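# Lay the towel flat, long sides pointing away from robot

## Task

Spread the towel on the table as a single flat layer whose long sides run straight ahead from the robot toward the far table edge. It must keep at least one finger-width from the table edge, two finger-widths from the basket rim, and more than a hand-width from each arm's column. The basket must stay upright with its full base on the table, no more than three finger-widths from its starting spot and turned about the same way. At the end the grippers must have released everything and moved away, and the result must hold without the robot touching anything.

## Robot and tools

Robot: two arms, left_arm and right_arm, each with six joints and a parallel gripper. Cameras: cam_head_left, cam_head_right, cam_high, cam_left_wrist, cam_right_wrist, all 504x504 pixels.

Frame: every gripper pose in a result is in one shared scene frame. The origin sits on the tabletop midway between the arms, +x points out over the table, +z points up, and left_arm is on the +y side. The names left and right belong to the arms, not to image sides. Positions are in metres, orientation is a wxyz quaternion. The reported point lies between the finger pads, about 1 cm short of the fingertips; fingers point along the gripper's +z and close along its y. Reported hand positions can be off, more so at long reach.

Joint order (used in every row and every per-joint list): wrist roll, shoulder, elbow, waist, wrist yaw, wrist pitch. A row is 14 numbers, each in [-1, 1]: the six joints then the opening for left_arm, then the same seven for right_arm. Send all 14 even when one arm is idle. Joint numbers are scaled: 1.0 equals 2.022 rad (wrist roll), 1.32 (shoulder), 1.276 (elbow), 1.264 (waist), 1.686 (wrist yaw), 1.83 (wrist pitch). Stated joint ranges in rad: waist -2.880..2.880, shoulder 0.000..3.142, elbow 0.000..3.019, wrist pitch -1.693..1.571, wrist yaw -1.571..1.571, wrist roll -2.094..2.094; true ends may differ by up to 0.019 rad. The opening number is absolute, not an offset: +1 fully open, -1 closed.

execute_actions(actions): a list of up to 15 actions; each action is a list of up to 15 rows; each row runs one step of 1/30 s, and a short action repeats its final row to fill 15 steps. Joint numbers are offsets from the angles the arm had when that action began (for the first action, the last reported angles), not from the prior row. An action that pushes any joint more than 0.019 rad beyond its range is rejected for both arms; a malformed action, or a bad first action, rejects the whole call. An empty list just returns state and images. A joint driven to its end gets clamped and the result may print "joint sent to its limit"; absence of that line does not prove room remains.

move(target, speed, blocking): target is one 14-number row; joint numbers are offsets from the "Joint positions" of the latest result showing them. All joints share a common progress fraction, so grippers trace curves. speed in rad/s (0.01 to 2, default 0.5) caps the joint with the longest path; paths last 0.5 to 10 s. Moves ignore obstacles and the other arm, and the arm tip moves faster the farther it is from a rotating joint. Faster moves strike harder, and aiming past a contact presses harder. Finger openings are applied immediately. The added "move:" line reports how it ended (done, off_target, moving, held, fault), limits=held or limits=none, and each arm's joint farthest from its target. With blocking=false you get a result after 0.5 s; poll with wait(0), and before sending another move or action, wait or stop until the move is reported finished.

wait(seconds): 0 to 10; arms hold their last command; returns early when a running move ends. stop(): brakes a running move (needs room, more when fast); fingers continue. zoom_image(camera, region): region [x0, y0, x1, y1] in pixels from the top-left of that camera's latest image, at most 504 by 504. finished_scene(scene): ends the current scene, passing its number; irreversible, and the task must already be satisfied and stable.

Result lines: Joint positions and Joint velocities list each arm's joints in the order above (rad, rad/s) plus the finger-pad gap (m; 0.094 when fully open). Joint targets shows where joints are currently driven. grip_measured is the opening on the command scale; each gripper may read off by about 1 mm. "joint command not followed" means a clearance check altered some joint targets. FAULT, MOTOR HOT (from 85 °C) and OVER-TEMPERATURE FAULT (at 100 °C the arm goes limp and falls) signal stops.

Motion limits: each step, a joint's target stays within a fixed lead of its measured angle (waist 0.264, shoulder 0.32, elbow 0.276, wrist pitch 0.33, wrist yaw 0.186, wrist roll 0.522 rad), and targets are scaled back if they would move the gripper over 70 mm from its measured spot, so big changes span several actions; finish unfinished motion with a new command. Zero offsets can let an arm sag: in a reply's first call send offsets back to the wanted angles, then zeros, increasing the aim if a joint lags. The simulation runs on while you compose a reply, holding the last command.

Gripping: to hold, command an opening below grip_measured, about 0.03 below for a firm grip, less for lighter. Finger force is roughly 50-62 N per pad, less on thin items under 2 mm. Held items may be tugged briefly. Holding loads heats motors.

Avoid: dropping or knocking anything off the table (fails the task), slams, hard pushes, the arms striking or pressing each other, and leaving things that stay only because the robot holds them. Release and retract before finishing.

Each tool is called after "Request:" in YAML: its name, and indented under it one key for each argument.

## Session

Request:
execute_actions:
  actions: []

Scene clock: 0.00 s.
left_arm: end_effector_position=(+0.6480, +0.4542, +0.2880) grip_measured=+1.000 end_effector_quat_wxyz=(+0.270, -0.239, +0.765, +0.534) | right_arm: end_effector_position=(+0.2994, -0.7069, +0.2346) grip_measured=+1.000 end_effector_quat_wxyz=(-0.027, +0.766, +0.641, +0.049)
Joint names: [wrist roll, shoulder, elbow, waist, wrist yaw, wrist pitch]
Joint positions: left_arm=[-0.071  1.954  1.793  0.15  -1.2   -0.745  0.094] | right_arm=[ 0.807  1.501  1.413 -0.901 -0.095 -1.543  0.094]
Joint velocities: left_arm=[-0.022 -0.015 -0.002  0.005  0.022  0.002  0.   ] | right_arm=[ 0.022 -0.015  0.002 -0.005  0.051  0.002  0.   ]
Motor temperatures (°C, as the motors report them): left_arm=[25 25 25 22 26 26] | right_arm=[23 26 26 24 25 25]
Joint targets: left_arm=[-0.071 1.964 1.816 0.150 -1.200 -0.743] | right_arm=[0.807 1.499 1.438 -0.901 -0.095 -1.543]

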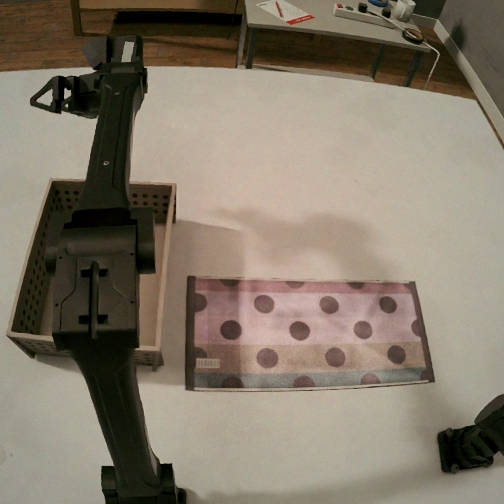

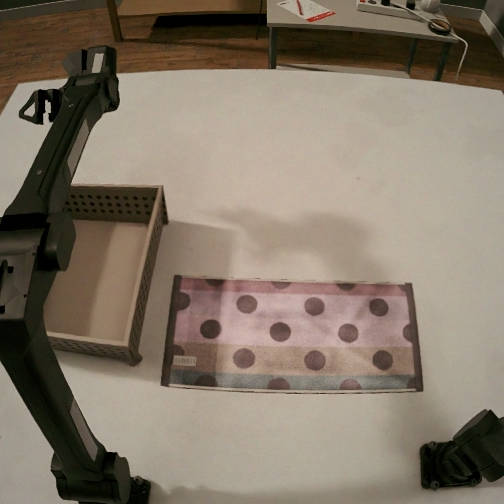

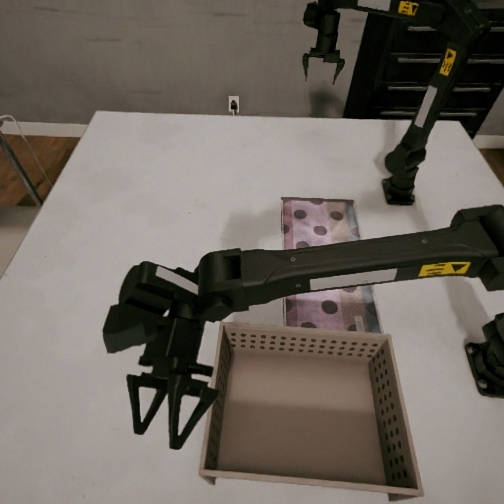

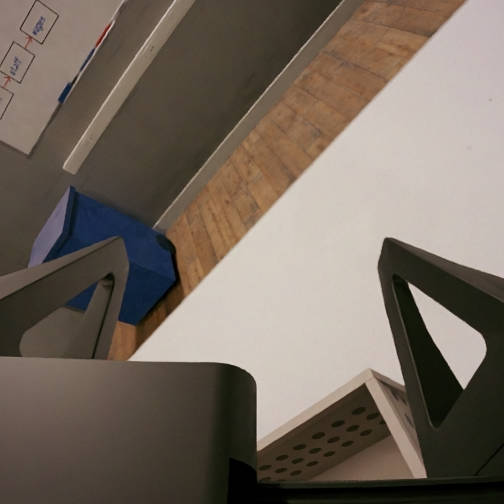

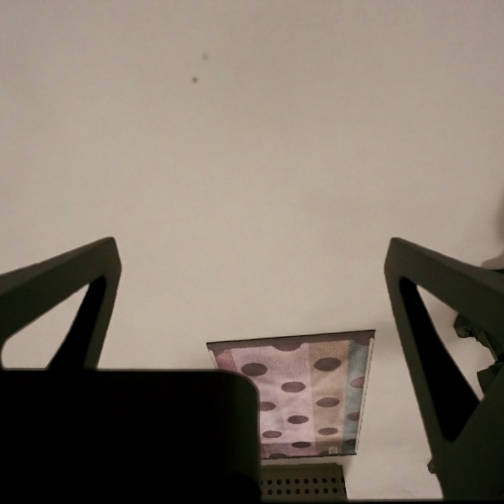

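Request:
move:
  target: [0.602,-0.5,-0.45,-0.392,0.712,-0.36,1,0.54,-0.179,-0.565,1,0.056,0.308,1]
  speed: 1

Request:
move:
  target: [0,0.129,-0.265,0,0,0.232,1,0,0,0,0,0,0,1]
  speed: 0.7

Scene clock: 18.03 s.
left_arm: end_effector_position=(+0.3288, +0.0844, +0.2448) grip_measured=+1.000 end_effector_quat_wxyz=(+0.056, +0.704, +0.708, +0.022) | right_arm: end_effector_position=(+0.3086, -0.2753, +0.0535) grip_measured=+1.000 end_effector_quat_wxyz=(-0.005, +0.702, +0.712, -0.006)
Joint names: [wrist roll, shoulder, elbow, waist, wrist yaw, wrist pitch]
Joint positions: left_arm=[ 1.138  1.284  1.221 -0.348 -0.003 -1.388  0.094] | right_arm=[ 1.889  1.281  0.687  0.37  -0.003 -0.993  0.094]
Joint velocities: left_arm=[ 0.081 -0.015 -0.012 -0.024 -0.051 -0.002  0.   ] | right_arm=[-0.066 -0.005 -0.012 -0.005 -0.007  0.012  0.   ]
Motor temperatures (°C, as the motors report them): left_arm=[25 28 30 22 26 26] | right_arm=[23 27 29 24 25 25]
Joint targets: left_arm=[1.146 1.294 1.219 -0.345 0.000 -1.404] | right_arm=[1.899 1.265 0.692 0.363 -0.000 -0.980]
move: done; limits=none; left_arm: farthest joint: the wrist pitch, 0.016 radians from its target (0.659 radians at the start); right_arm: farthest joint: the shoulder, 0.016 radians from its target (0.236 radians at the start)

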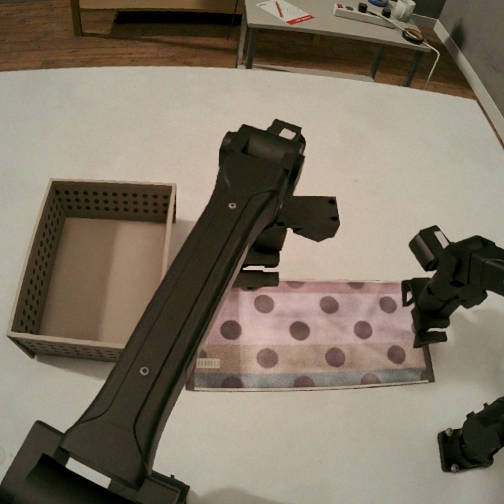

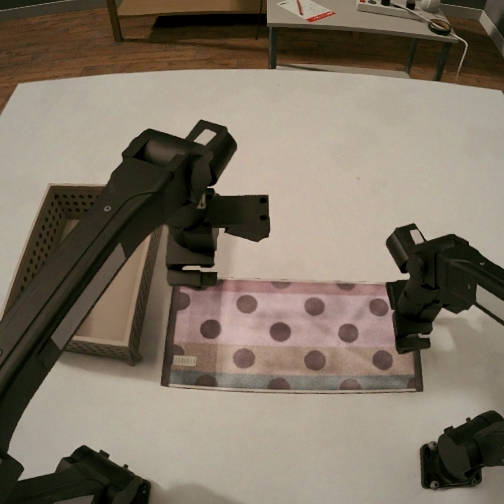

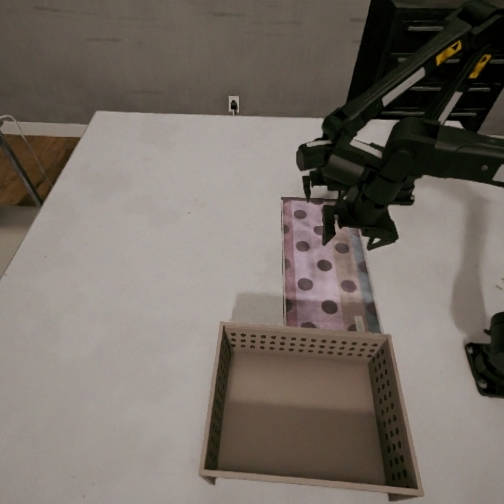

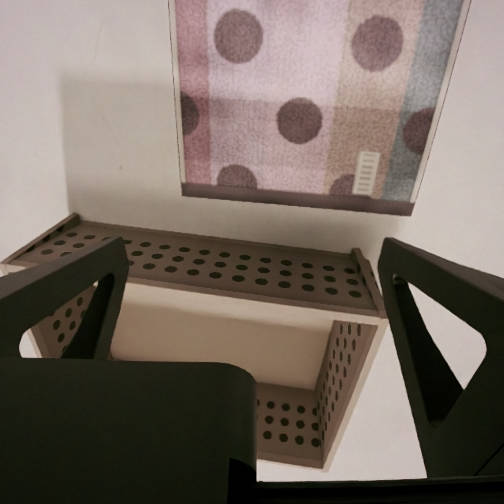

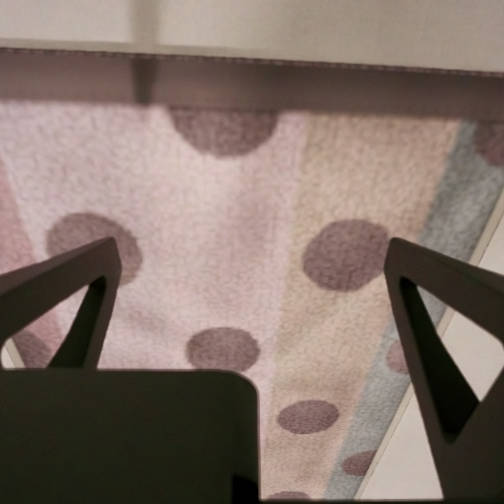

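Scene clock: 19.20 s.
left_arm: end_effector_position=(+0.3081, +0.0938, +0.0610) grip_measured=+1.000 end_effector_quat_wxyz=(+0.006, +0.705, +0.709, +0.004) | right_arm: end_effector_position=(+0.3086, -0.2753, +0.0535) grip_measured=+1.000 end_effector_quat_wxyz=(-0.005, +0.702, +0.712, -0.006)
Joint names: [wrist roll, shoulder, elbow, waist, wrist yaw, wrist pitch]
Joint positions: left_arm=[ 1.138  1.45   0.875 -0.348 -0.003 -0.981  0.094] | right_arm=[ 1.889  1.281  0.687  0.37  -0.003 -0.993  0.094]
Joint velocities: left_arm=[-0.007  0.005  0.017 -0.024  0.051 -0.012  0.   ] | right_arm=[-0.051 -0.005 -0.022 -0.015 -0.007 -0.002  0.   ]
Motor temperatures (°C, as the motors report them): left_arm=[25 28 30 22 26 26] | right_arm=[23 27 29 24 25 25]
Joint targets: left_arm=[1.138 1.454 0.883 -0.348 -0.003 -0.963] | right_arm=[1.889 1.281 0.687 0.370 -0.003 -0.993]
move: done; limits=none; left_arm: farthest joint: the wrist pitch, 0.018 radians from its target (0.424 radians at the start); right_arm: farthest joint: the waist, 0.000 radians from its target (0.000 radians at the start)

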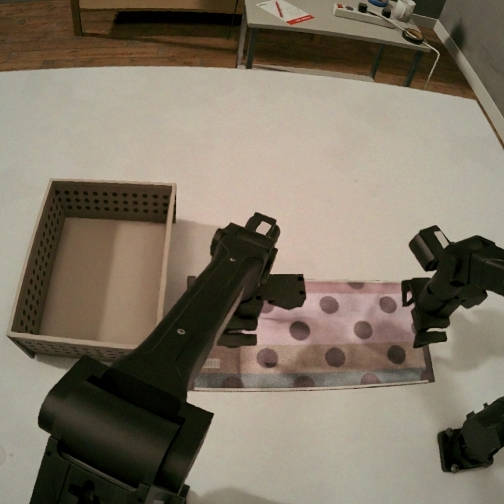

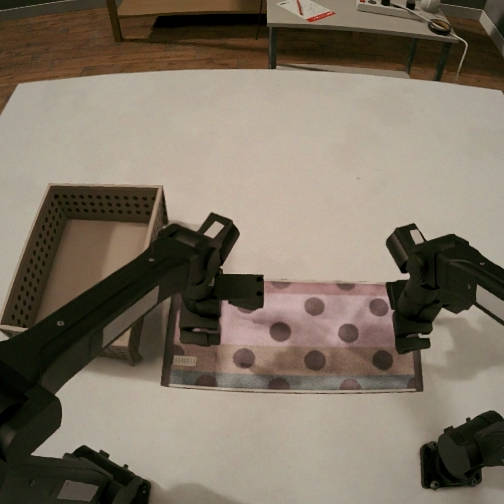

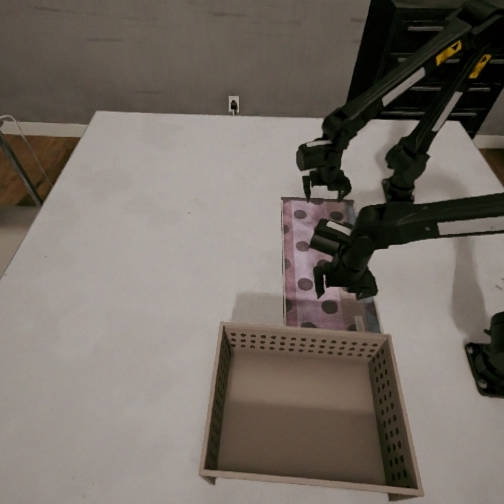

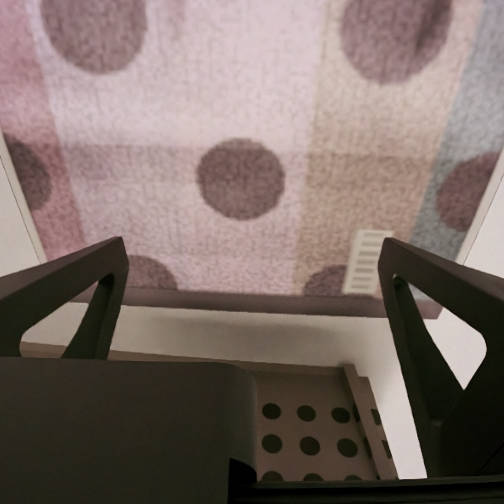

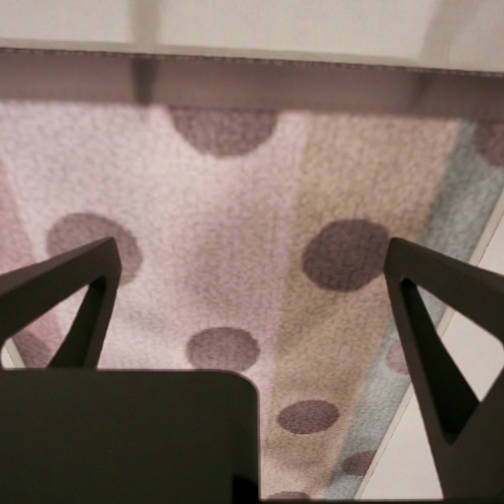

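Request:
move:
  target: [0,0.1,-0.05,0,0,0.078,1,0,0.075,-0.052,0,0,0.083,1]
  speed: 0.15

Request:
move:
  target: [-0.229,0.045,-0.015,-0.116,0,0,1,-0.236,0.195,0.177,-0.125,0,0.007,1]
  speed: 0.25

Scene clock: 23.87 s.
left_arm: end_effector_position=(+0.3018, +0.0967, +0.0083) grip_measured=+1.000 end_effector_quat_wxyz=(-0.012, +0.705, +0.709, -0.003) | right_arm: end_effector_position=(+0.3109, -0.2745, +0.0190) grip_measured=+1.000 end_effector_quat_wxyz=(-0.001, +0.702, +0.712, +0.001)
Joint names: [wrist roll, shoulder, elbow, waist, wrist yaw, wrist pitch]
Joint positions: left_arm=[ 1.138  1.555  0.819 -0.348 -0.003 -0.86   0.094] | right_arm=[ 1.889  1.349  0.635  0.37  -0.003 -0.855  0.094]
Joint velocities: left_arm=[-0.007 -0.015 -0.002  0.005  0.037  0.007  0.   ] | right_arm=[ 0.022 -0.015 -0.002 -0.015  0.037 -0.012  0.   ]
Motor temperatures (°C, as the motors report them): left_arm=[25 28 30 22 26 26] | right_arm=[23 27 29 24 25 25]
Joint targets: left_arm=[1.138 1.582 0.811 -0.348 -0.003 -0.838] | right_arm=[1.889 1.380 0.621 0.370 -0.003 -0.841]
move: off_target (left_arm, right_arm); limits=none; left_arm: farthest joint: the shoulder, 0.027 radians from its target (0.132 radians at the start); right_arm: farthest joint: the shoulder, 0.031 radians from its target (0.099 radians at the start)

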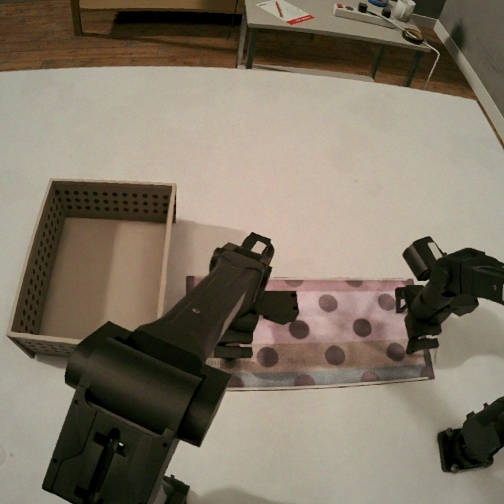

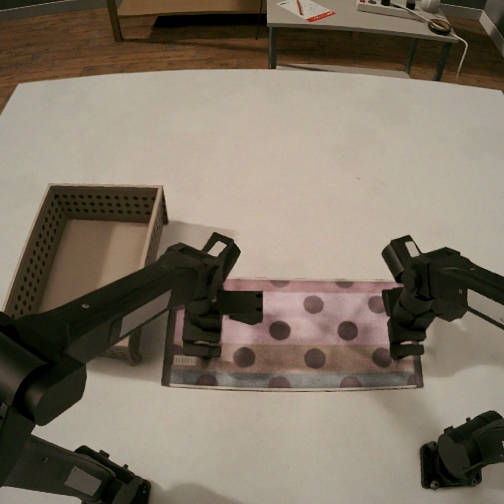

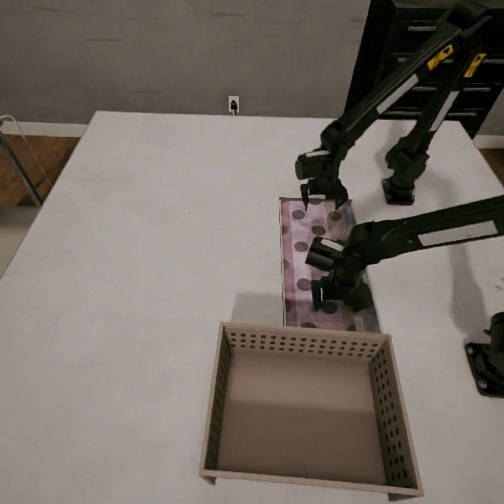

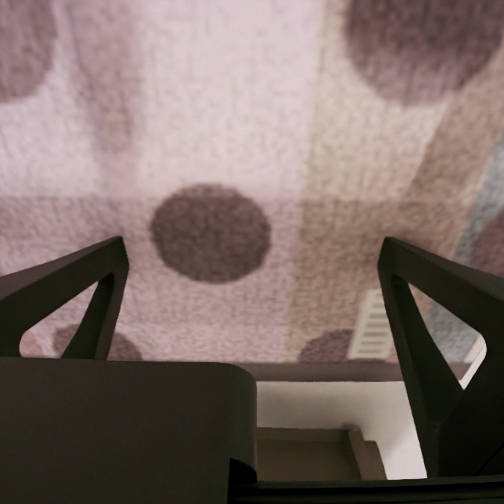

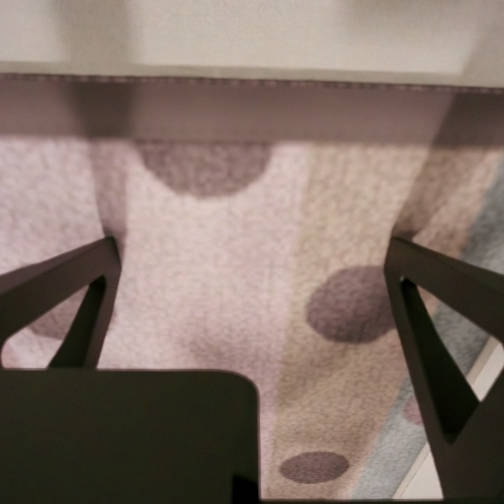

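Scene clock: 26.30 s.
left_arm: end_effector_position=(+0.2781, +0.0534, +0.0078) grip_measured=+1.000 end_effector_quat_wxyz=(-0.013, +0.585, +0.811, +0.001) | right_arm: end_effector_position=(+0.4070, -0.2983, +0.0196) grip_measured=+1.000 end_effector_quat_wxyz=(+0.004, +0.579, +0.815, +0.009)
Joint names: [wrist roll, shoulder, elbow, waist, wrist yaw, wrist pitch]
Joint positions: left_arm=[ 0.685  1.556  0.819 -0.485 -0.003 -0.86   0.094] | right_arm=[ 1.423  1.553  0.857  0.226 -0.007 -0.855  0.094]
Joint velocities: left_arm=[-0.007 -0.015 -0.002 -0.024 -0.022  0.012  0.   ] | right_arm=[ 0.007 -0.005 -0.012 -0.005 -0.051 -0.017  0.   ]
Motor temperatures (°C, as the motors report them): left_arm=[25 27 29 22 26 26] | right_arm=[23 27 29 24 25 25]
Joint targets: left_arm=[0.675 1.614 0.800 -0.495 -0.003 -0.860] | right_arm=[1.412 1.606 0.861 0.211 -0.003 -0.843]
move: off_target (left_arm, right_arm); limits=none; left_arm: farthest joint: the shoulder, 0.058 radians from its target (0.060 radians at the start); right_arm: farthest joint: the shoulder, 0.053 radians from its target (0.257 radians at the start)

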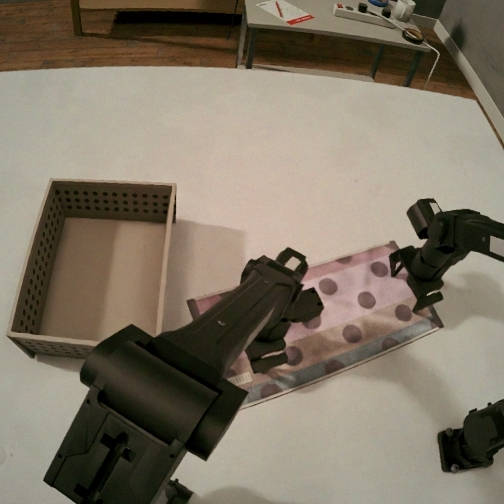

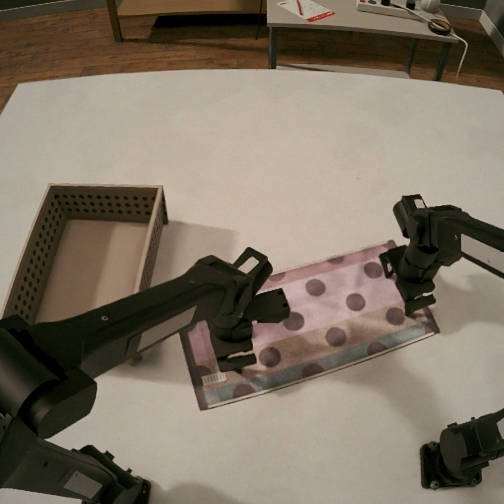

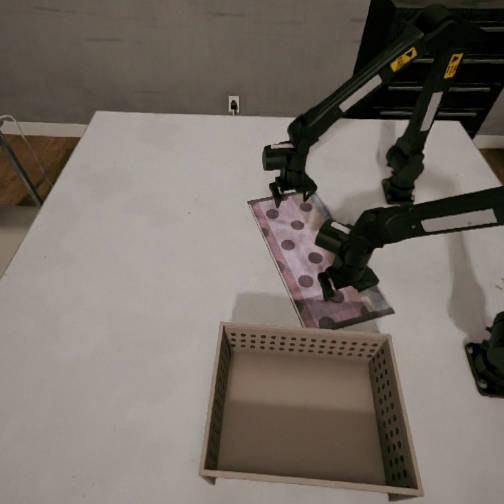

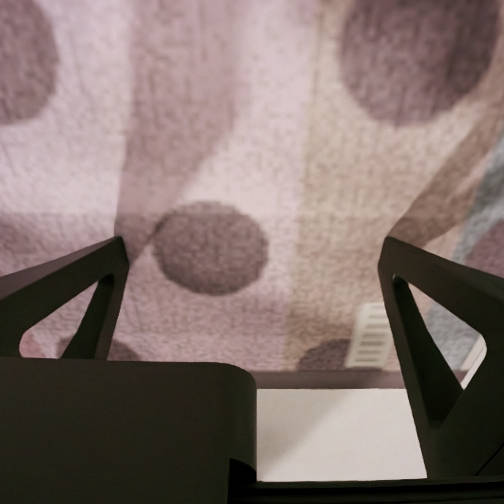

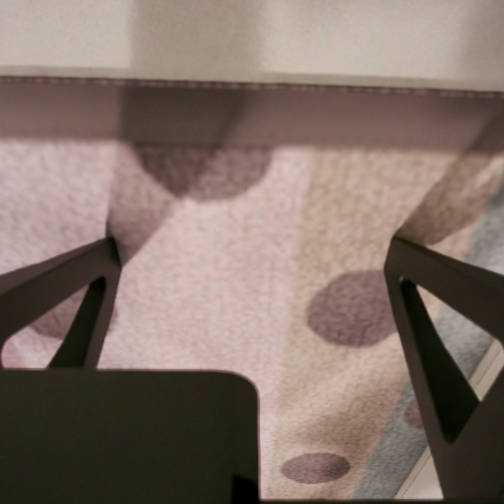

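Good; steps 2–4.

Request:
move:
  target: [-0.22,0.045,-0.015,-0.103,0,0,1,-0.153,0.17,0.18,0.025,0,-0.04,1]
  speed: 0.25

Request:
move:
  target: [-0.21,0.045,-0.015,-0.087,0,0,1,-0.121,0.153,0.18,0.075,0,-0.04,1]
  speed: 0.25

Request:
move:
  target: [-0.205,0.045,-0.015,-0.079,0,0,1,-0.1,0.131,0.158,0.108,0,-0.04,1]
  speed: 0.25

Scene clock: 33.10 s.
left_arm: end_effector_position=(+0.2535, +0.0188, +0.0079) grip_measured=+1.000 end_effector_quat_wxyz=(-0.012, +0.452, +0.892, +0.004) | right_arm: end_effector_position=(+0.4788, -0.2756, +0.0216) grip_measured=+1.000 end_effector_quat_wxyz=(+0.004, +0.444, +0.896, +0.008)
Joint names: [wrist roll, shoulder, elbow, waist, wrist yaw, wrist pitch]
Joint positions: left_arm=[ 0.256  1.556  0.82  -0.603 -0.003 -0.86   0.094] | right_arm=[ 1.128  1.719  1.081  0.245 -0.008 -0.916  0.094]
Joint velocities: left_arm=[-0.051  0.005  0.002 -0.005  0.007 -0.002  0.   ] | right_arm=[-0.007 -0.005  0.007 -0.005 -0.022  0.007  0.   ]
Motor temperatures (°C, as the motors report them): left_arm=[25 27 29 22 26 26] | right_arm=[23 27 29 24 25 25]
Joint targets: left_arm=[0.240 1.616 0.800 -0.616 -0.003 -0.860] | right_arm=[1.114 1.778 1.086 0.258 -0.007 -0.929]
move: off_target (left_arm, right_arm); limits=none; left_arm: farthest joint: the shoulder, 0.059 radians from its target (0.059 radians at the start); right_arm: farthest joint: the shoulder, 0.058 radians from its target (0.224 radians at the start)

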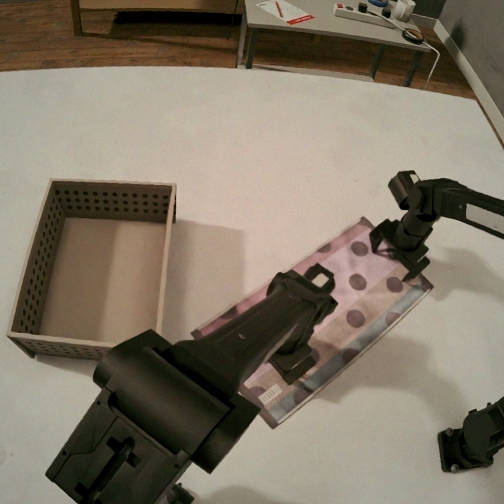

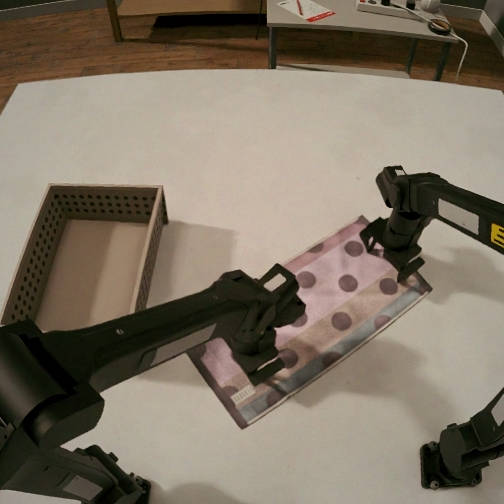

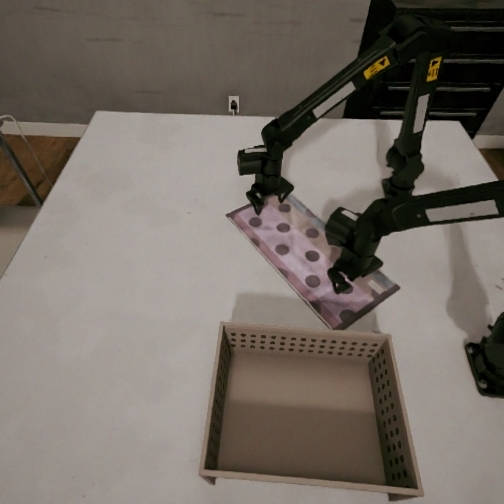

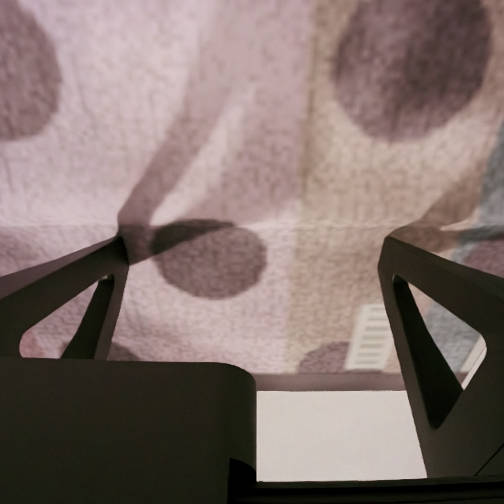

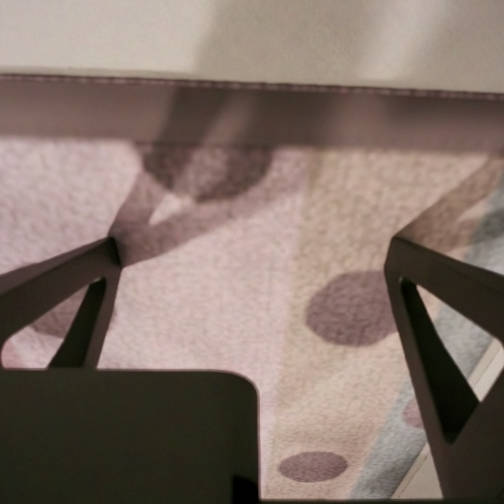

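Scene clock: 35.37 s.
left_arm: end_effector_position=(+0.2298, -0.0076, +0.0079) grip_measured=+1.000 end_effector_quat_wxyz=(-0.011, +0.309, +0.951, +0.007) | right_arm: end_effector_position=(+0.5354, -0.2197, +0.0240) grip_measured=+1.000 end_effector_quat_wxyz=(+0.009, +0.297, +0.955, +0.009)
Joint names: [wrist roll, shoulder, elbow, waist, wrist yaw, wrist pitch]
Joint positions: left_arm=[-0.153  1.556  0.82  -0.701 -0.003 -0.86   0.094] | right_arm=[ 0.894  1.862  1.298  0.328 -0.006 -0.983  0.094]
Joint velocities: left_arm=[-0.007 -0.005  0.002 -0.005  0.022 -0.022  0.   ] | right_arm=[ 0.007  0.005 -0.007 -0.005 -0.037  0.022  0.   ]
Motor temperatures (°C, as the motors report them): left_arm=[25 27 28 22 26 26] | right_arm=[23 27 29 24 25 25]
Joint targets: left_arm=[-0.169 1.616 0.801 -0.713 -0.003 -0.860] | right_arm=[0.883 1.921 1.311 0.340 -0.008 -0.990]
move: off_target (left_arm, right_arm); limits=none; left_arm: farthest joint: the shoulder, 0.059 radians from its target (0.059 radians at the start); right_arm: farthest joint: the shoulder, 0.059 radians from its target (0.202 radians at the start)

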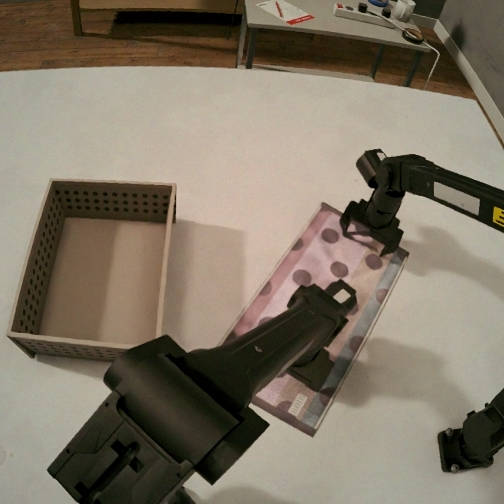

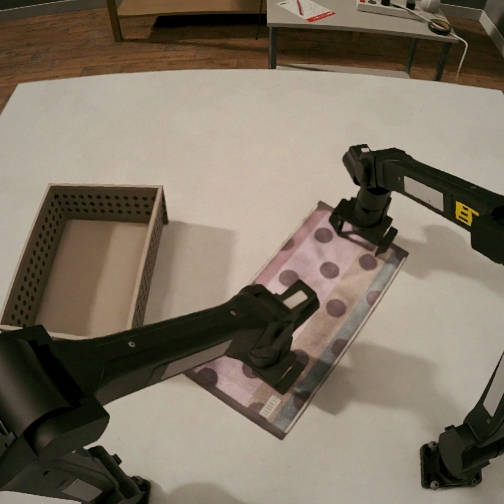

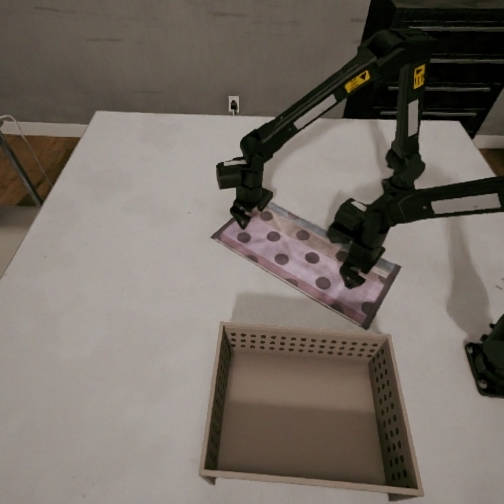

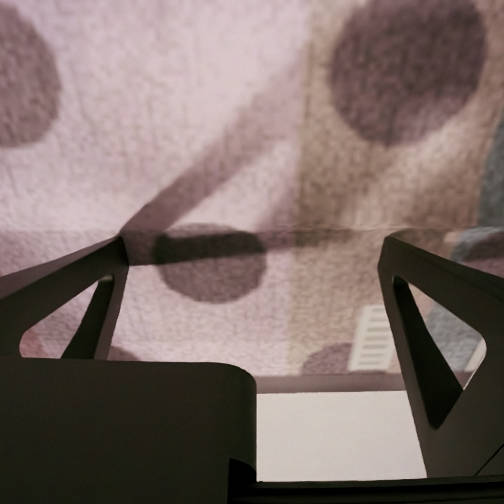

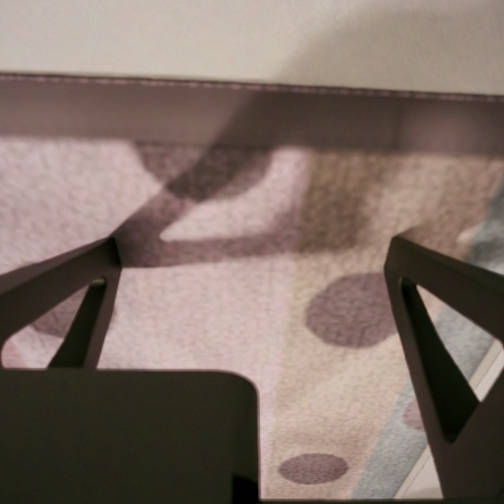

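Scene clock: 37.60 s.
left_arm: end_effector_position=(+0.2064, -0.0293, +0.0080) grip_measured=+1.000 end_effector_quat_wxyz=(-0.009, +0.157, +0.988, +0.009) | right_arm: end_effector_position=(+0.5618, -0.1372, +0.0259) grip_measured=+1.000 end_effector_quat_wxyz=(+0.013, +0.143, +0.990, +0.009)
Joint names: [wrist roll, shoulder, elbow, waist, wrist yaw, wrist pitch]
Joint positions: left_arm=[-0.555  1.556  0.82  -0.79  -0.003 -0.86   0.094] | right_arm=[ 0.702  1.975  1.484  0.453 -0.002 -1.048  0.094]
Joint velocities: left_arm=[-0.037 -0.015 -0.007  0.005 -0.022 -0.007  0.   ] | right_arm=[ 0.022 -0.005 -0.022 -0.015  0.007  0.017  0.   ]
Motor temperatures (°C, as the motors report them): left_arm=[25 27 28 22 26 26] | right_arm=[23 27 29 24 25 25]
Joint targets: left_arm=[-0.568 1.615 0.801 -0.801 -0.003 -0.860] | right_arm=[0.692 2.035 1.500 0.464 -0.006 -1.056]
move: off_target (left_arm, right_arm); limits=none; left_arm: farthest joint: the shoulder, 0.060 radians from its target (0.059 radians at the start); right_arm: farthest joint: the shoulder, 0.060 radians from its target (0.173 radians at the start)

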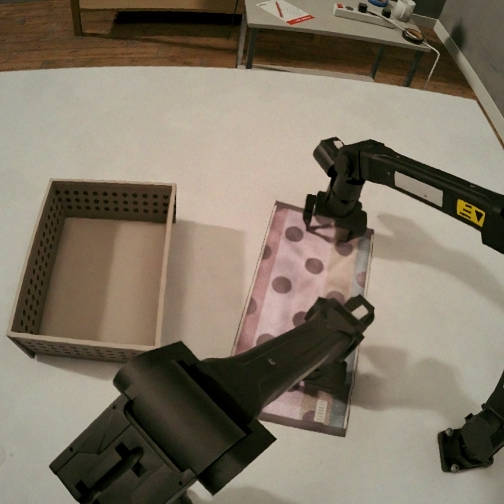

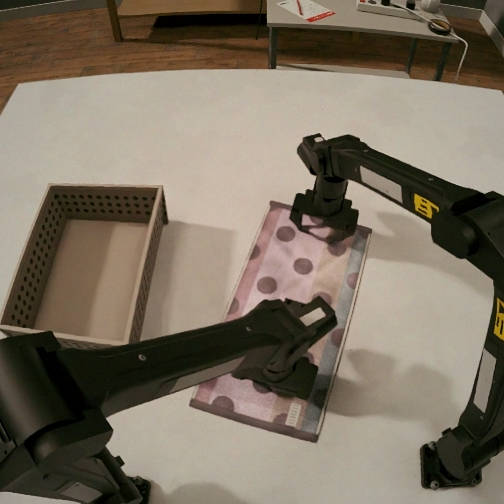

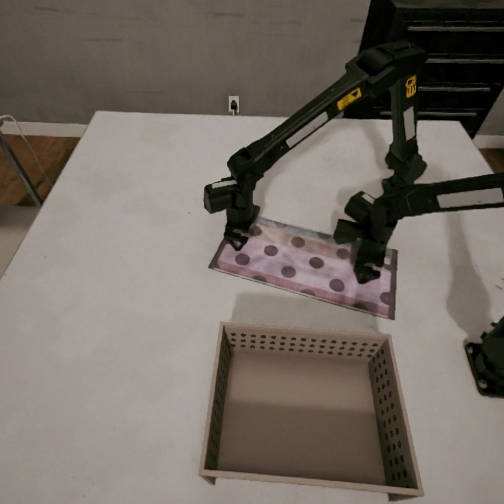

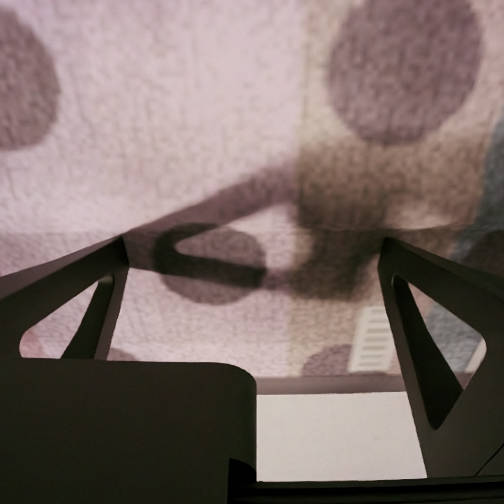

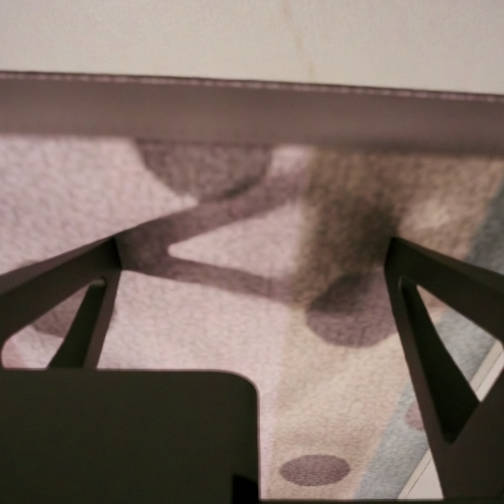

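Request:
move:
  target: [-0.2,0.045,-0.015,-0.071,0,0,1,-0.088,0.118,0.14,0.126,0,-0.036,1]
  speed: 0.25

Scene clock: 41.30 s.
left_arm: end_effector_position=(+0.1843, -0.0464, +0.0079) grip_measured=+1.000 end_effector_quat_wxyz=(-0.006, -0.000, +1.000, +0.011) | right_arm: end_effector_position=(+0.5569, -0.0386, +0.0275) grip_measured=+1.000 end_effector_quat_wxyz=(+0.017, -0.017, +1.000, +0.009)
Joint names: [wrist roll, shoulder, elbow, waist, wrist yaw, wrist pitch]
Joint positions: left_arm=[-0.947  1.556  0.82  -0.867 -0.003 -0.86   0.094] | right_arm=[ 0.532  2.069  1.644  0.603  0.002 -1.107  0.094]
Joint velocities: left_arm=[-0.007 -0.015  0.002 -0.005 -0.022 -0.007  0.   ] | right_arm=[ 0.022 -0.005  0.007  0.005  0.022  0.007  0.   ]
Motor temperatures (°C, as the motors report them): left_arm=[25 27 28 22 26 26] | right_arm=[23 27 29 24 25 25]
Joint targets: left_arm=[-0.959 1.615 0.801 -0.880 -0.003 -0.860] | right_arm=[0.524 2.131 1.663 0.612 -0.002 -1.114]
move: off_target (left_arm, right_arm); limits=none; left_arm: farthest joint: the shoulder, 0.059 radians from its target (0.060 radians at the start); right_arm: farthest joint: the shoulder, 0.062 radians from its target (0.155 radians at the start)

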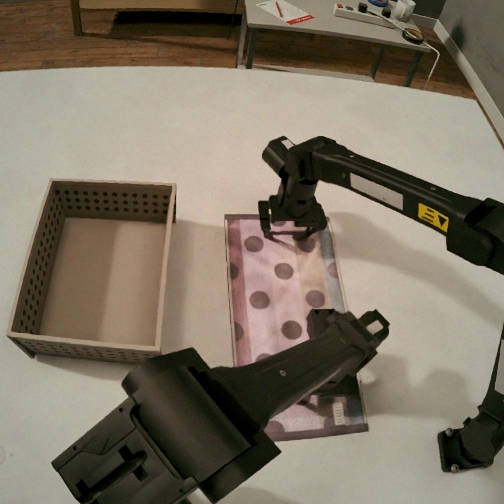

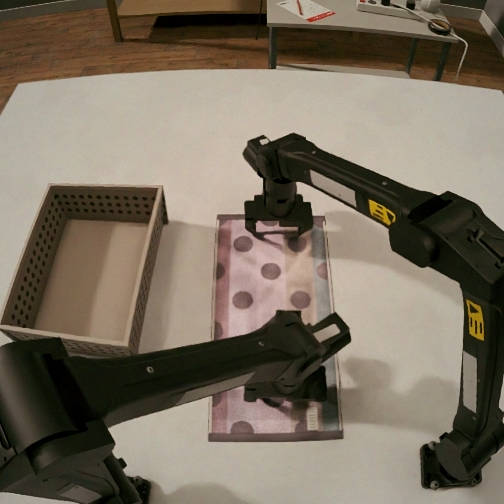

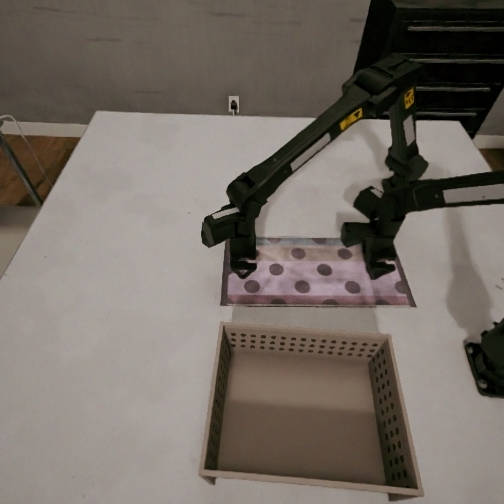

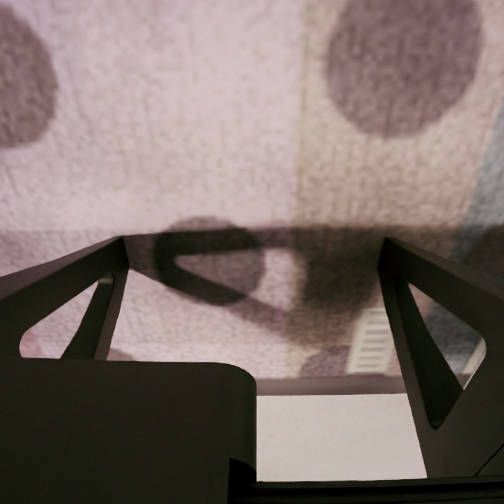

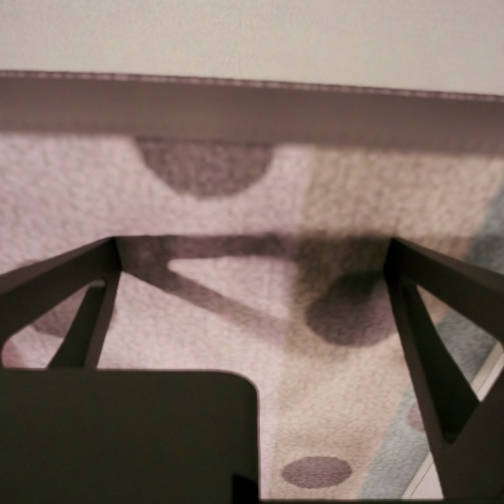

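Request:
move:
  target: [0,-0.08,0.09,0,0,-0.08,1,0,-0.07,0.07,0,0,-0.05,1]
  speed: 0.3

Request:
move:
  target: [0,-0.55,0.15,0.75,0,-0.2,1,0,-0.5,-0.2,-0.65,0,0,1]
  speed: 1

Scene clock: 44.60 s.
left_arm: end_effector_position=(+0.1956, -0.0622, +0.0735) grip_measured=+1.000 end_effector_quat_wxyz=(+0.014, -0.000, +1.000, -0.017) | right_arm: end_effector_position=(+0.5619, -0.0356, +0.0975) grip_measured=+1.000 end_effector_quat_wxyz=(+0.042, -0.017, +0.999, +0.024)
Joint names: [wrist roll, shoulder, elbow, waist, wrist yaw, wrist pitch]
Joint positions: left_arm=[-0.947  1.444  0.907 -0.867 -0.003 -0.989  0.094] | right_arm=[ 0.532  1.983  1.696  0.603  0.003 -1.187  0.094]
Joint velocities: left_arm=[ 0.022  0.015 -0.002 -0.005 -0.007 -0.017  0.   ] | right_arm=[ 0.007 -0.005 -0.002 -0.005  0.007 -0.022  0.   ]
Motor temperatures (°C, as the motors report them): left_arm=[25 27 28 22 26 26] | right_arm=[23 27 30 24 25 25]
Joint targets: left_arm=[-0.947 1.450 0.935 -0.867 -0.003 -1.007] | right_arm=[0.532 1.977 1.734 0.603 0.002 -1.199]
move: off_target (left_arm, right_arm); limits=none; left_arm: farthest joint: the elbow, 0.028 radians from its target (0.115 radians at the start); right_arm: farthest joint: the elbow, 0.038 radians from its target (0.089 radians at the start)

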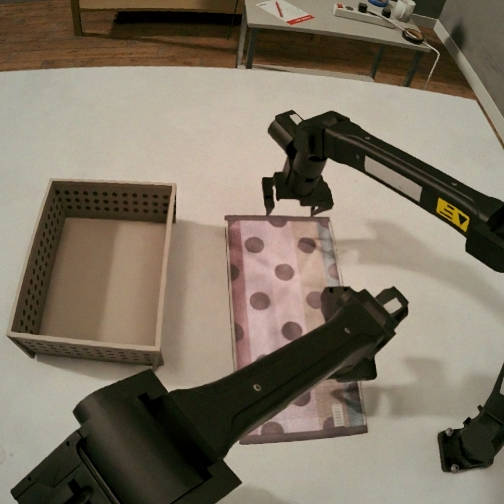

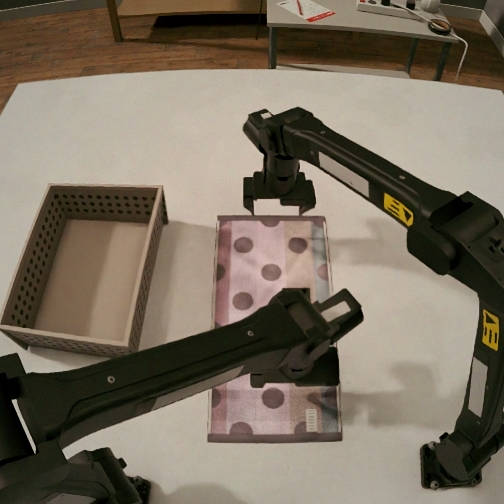

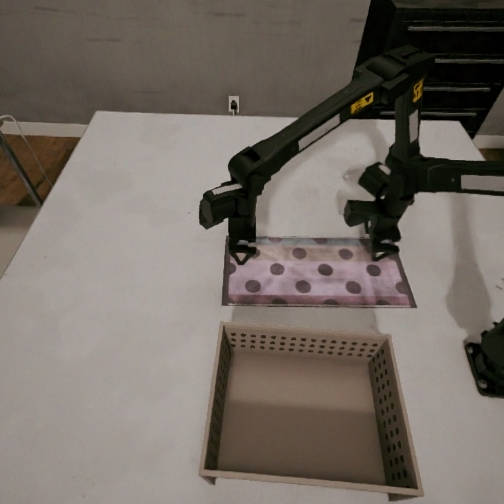

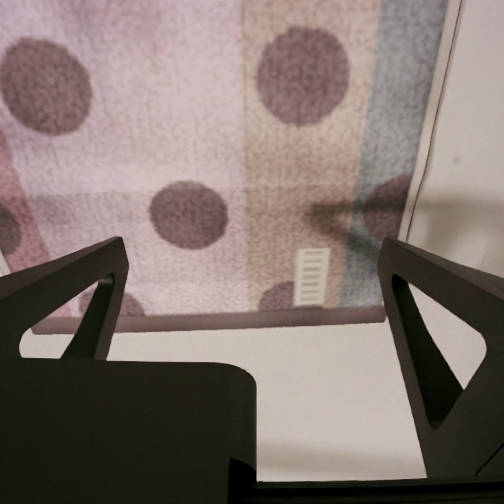

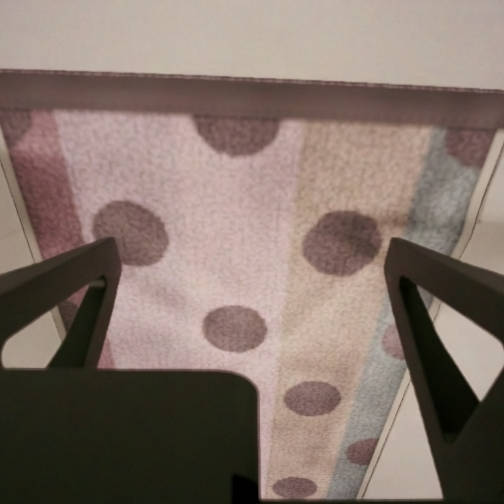

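Scene clock: 46.33 s.
left_arm: end_effector_position=(+0.2484, +0.2471, +0.3582) grip_measured=+1.000 end_effector_quat_wxyz=(+0.259, -0.438, +0.851, -0.131) | right_arm: end_effector_position=(+0.5061, -0.4975, +0.3473) grip_measured=+1.000 end_effector_quat_wxyz=(+0.250, +0.374, +0.893, +0.032)
Joint names: [wrist roll, shoulder, elbow, waist, wrist yaw, wrist pitch]
Joint positions: left_arm=[-0.947  0.714  1.069  0.082 -0.003 -1.336  0.094] | right_arm=[ 0.532  1.312  1.438 -0.223  0.004 -1.187  0.094]
Joint velocities: left_arm=[-0.037  0.015 -0.012 -0.015 -0.037 -0.007  0.   ] | right_arm=[-0.037 -0.015  0.002  0.005  0.007 -0.007  0.   ]
Motor temperatures (°C, as the motors report them): left_arm=[25 27 29 22 26 26] | right_arm=[23 27 30 24 25 25]
Joint targets: left_arm=[-0.947 0.718 1.098 0.081 -0.003 -1.355] | right_arm=[0.532 1.323 1.441 -0.218 0.002 -1.187]
move: off_target (left_arm); limits=none; left_arm: farthest joint: the elbow, 0.030 radians from its target (0.192 radians at the start); right_arm: farthest joint: the shoulder, 0.011 radians from its target (0.660 radians at the start)

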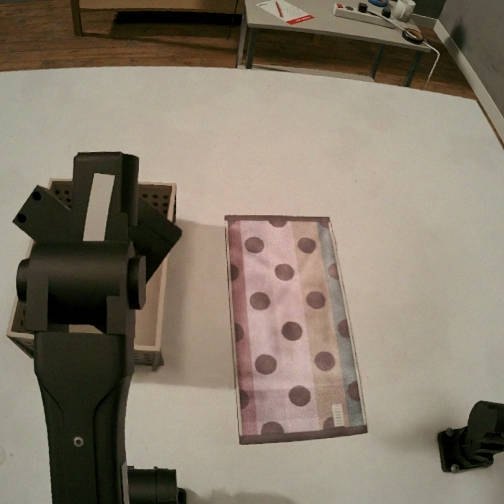

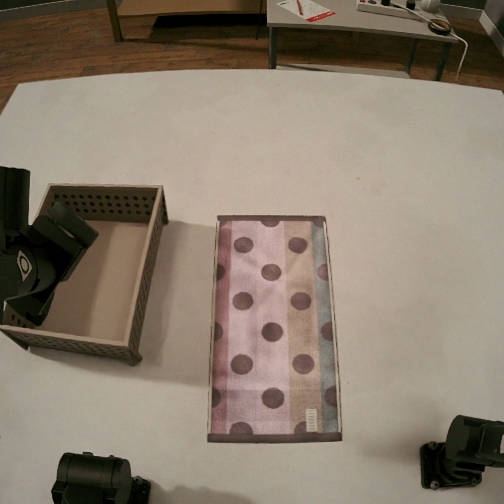

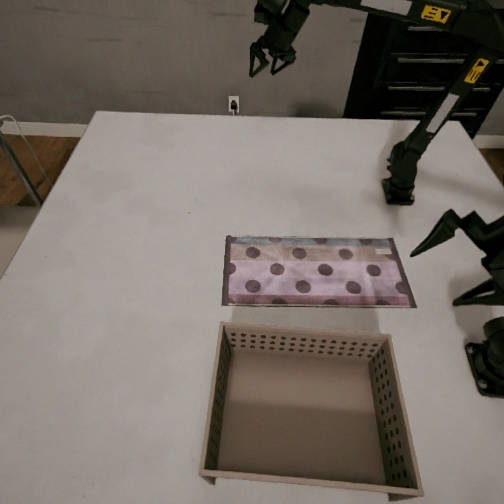

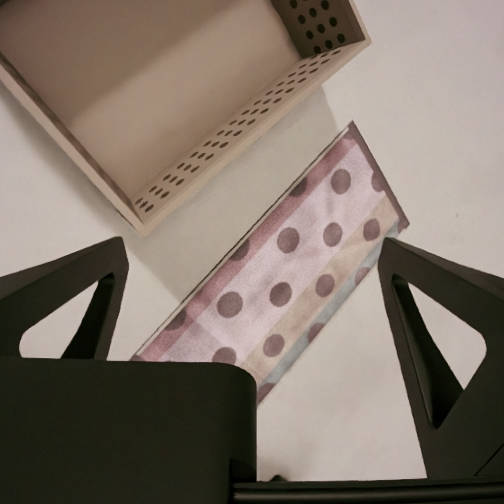

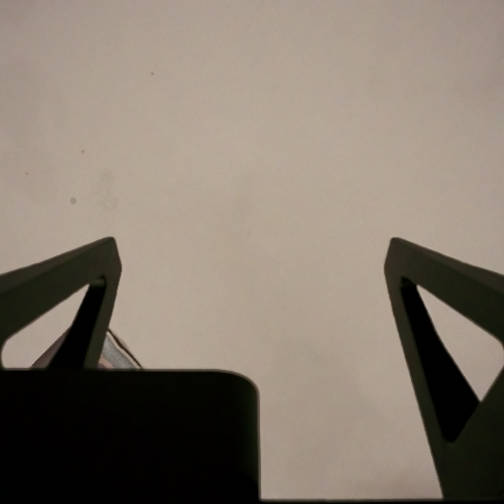

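Request:
finished_scene:
  scene: 2

The scene is finished: the task was done.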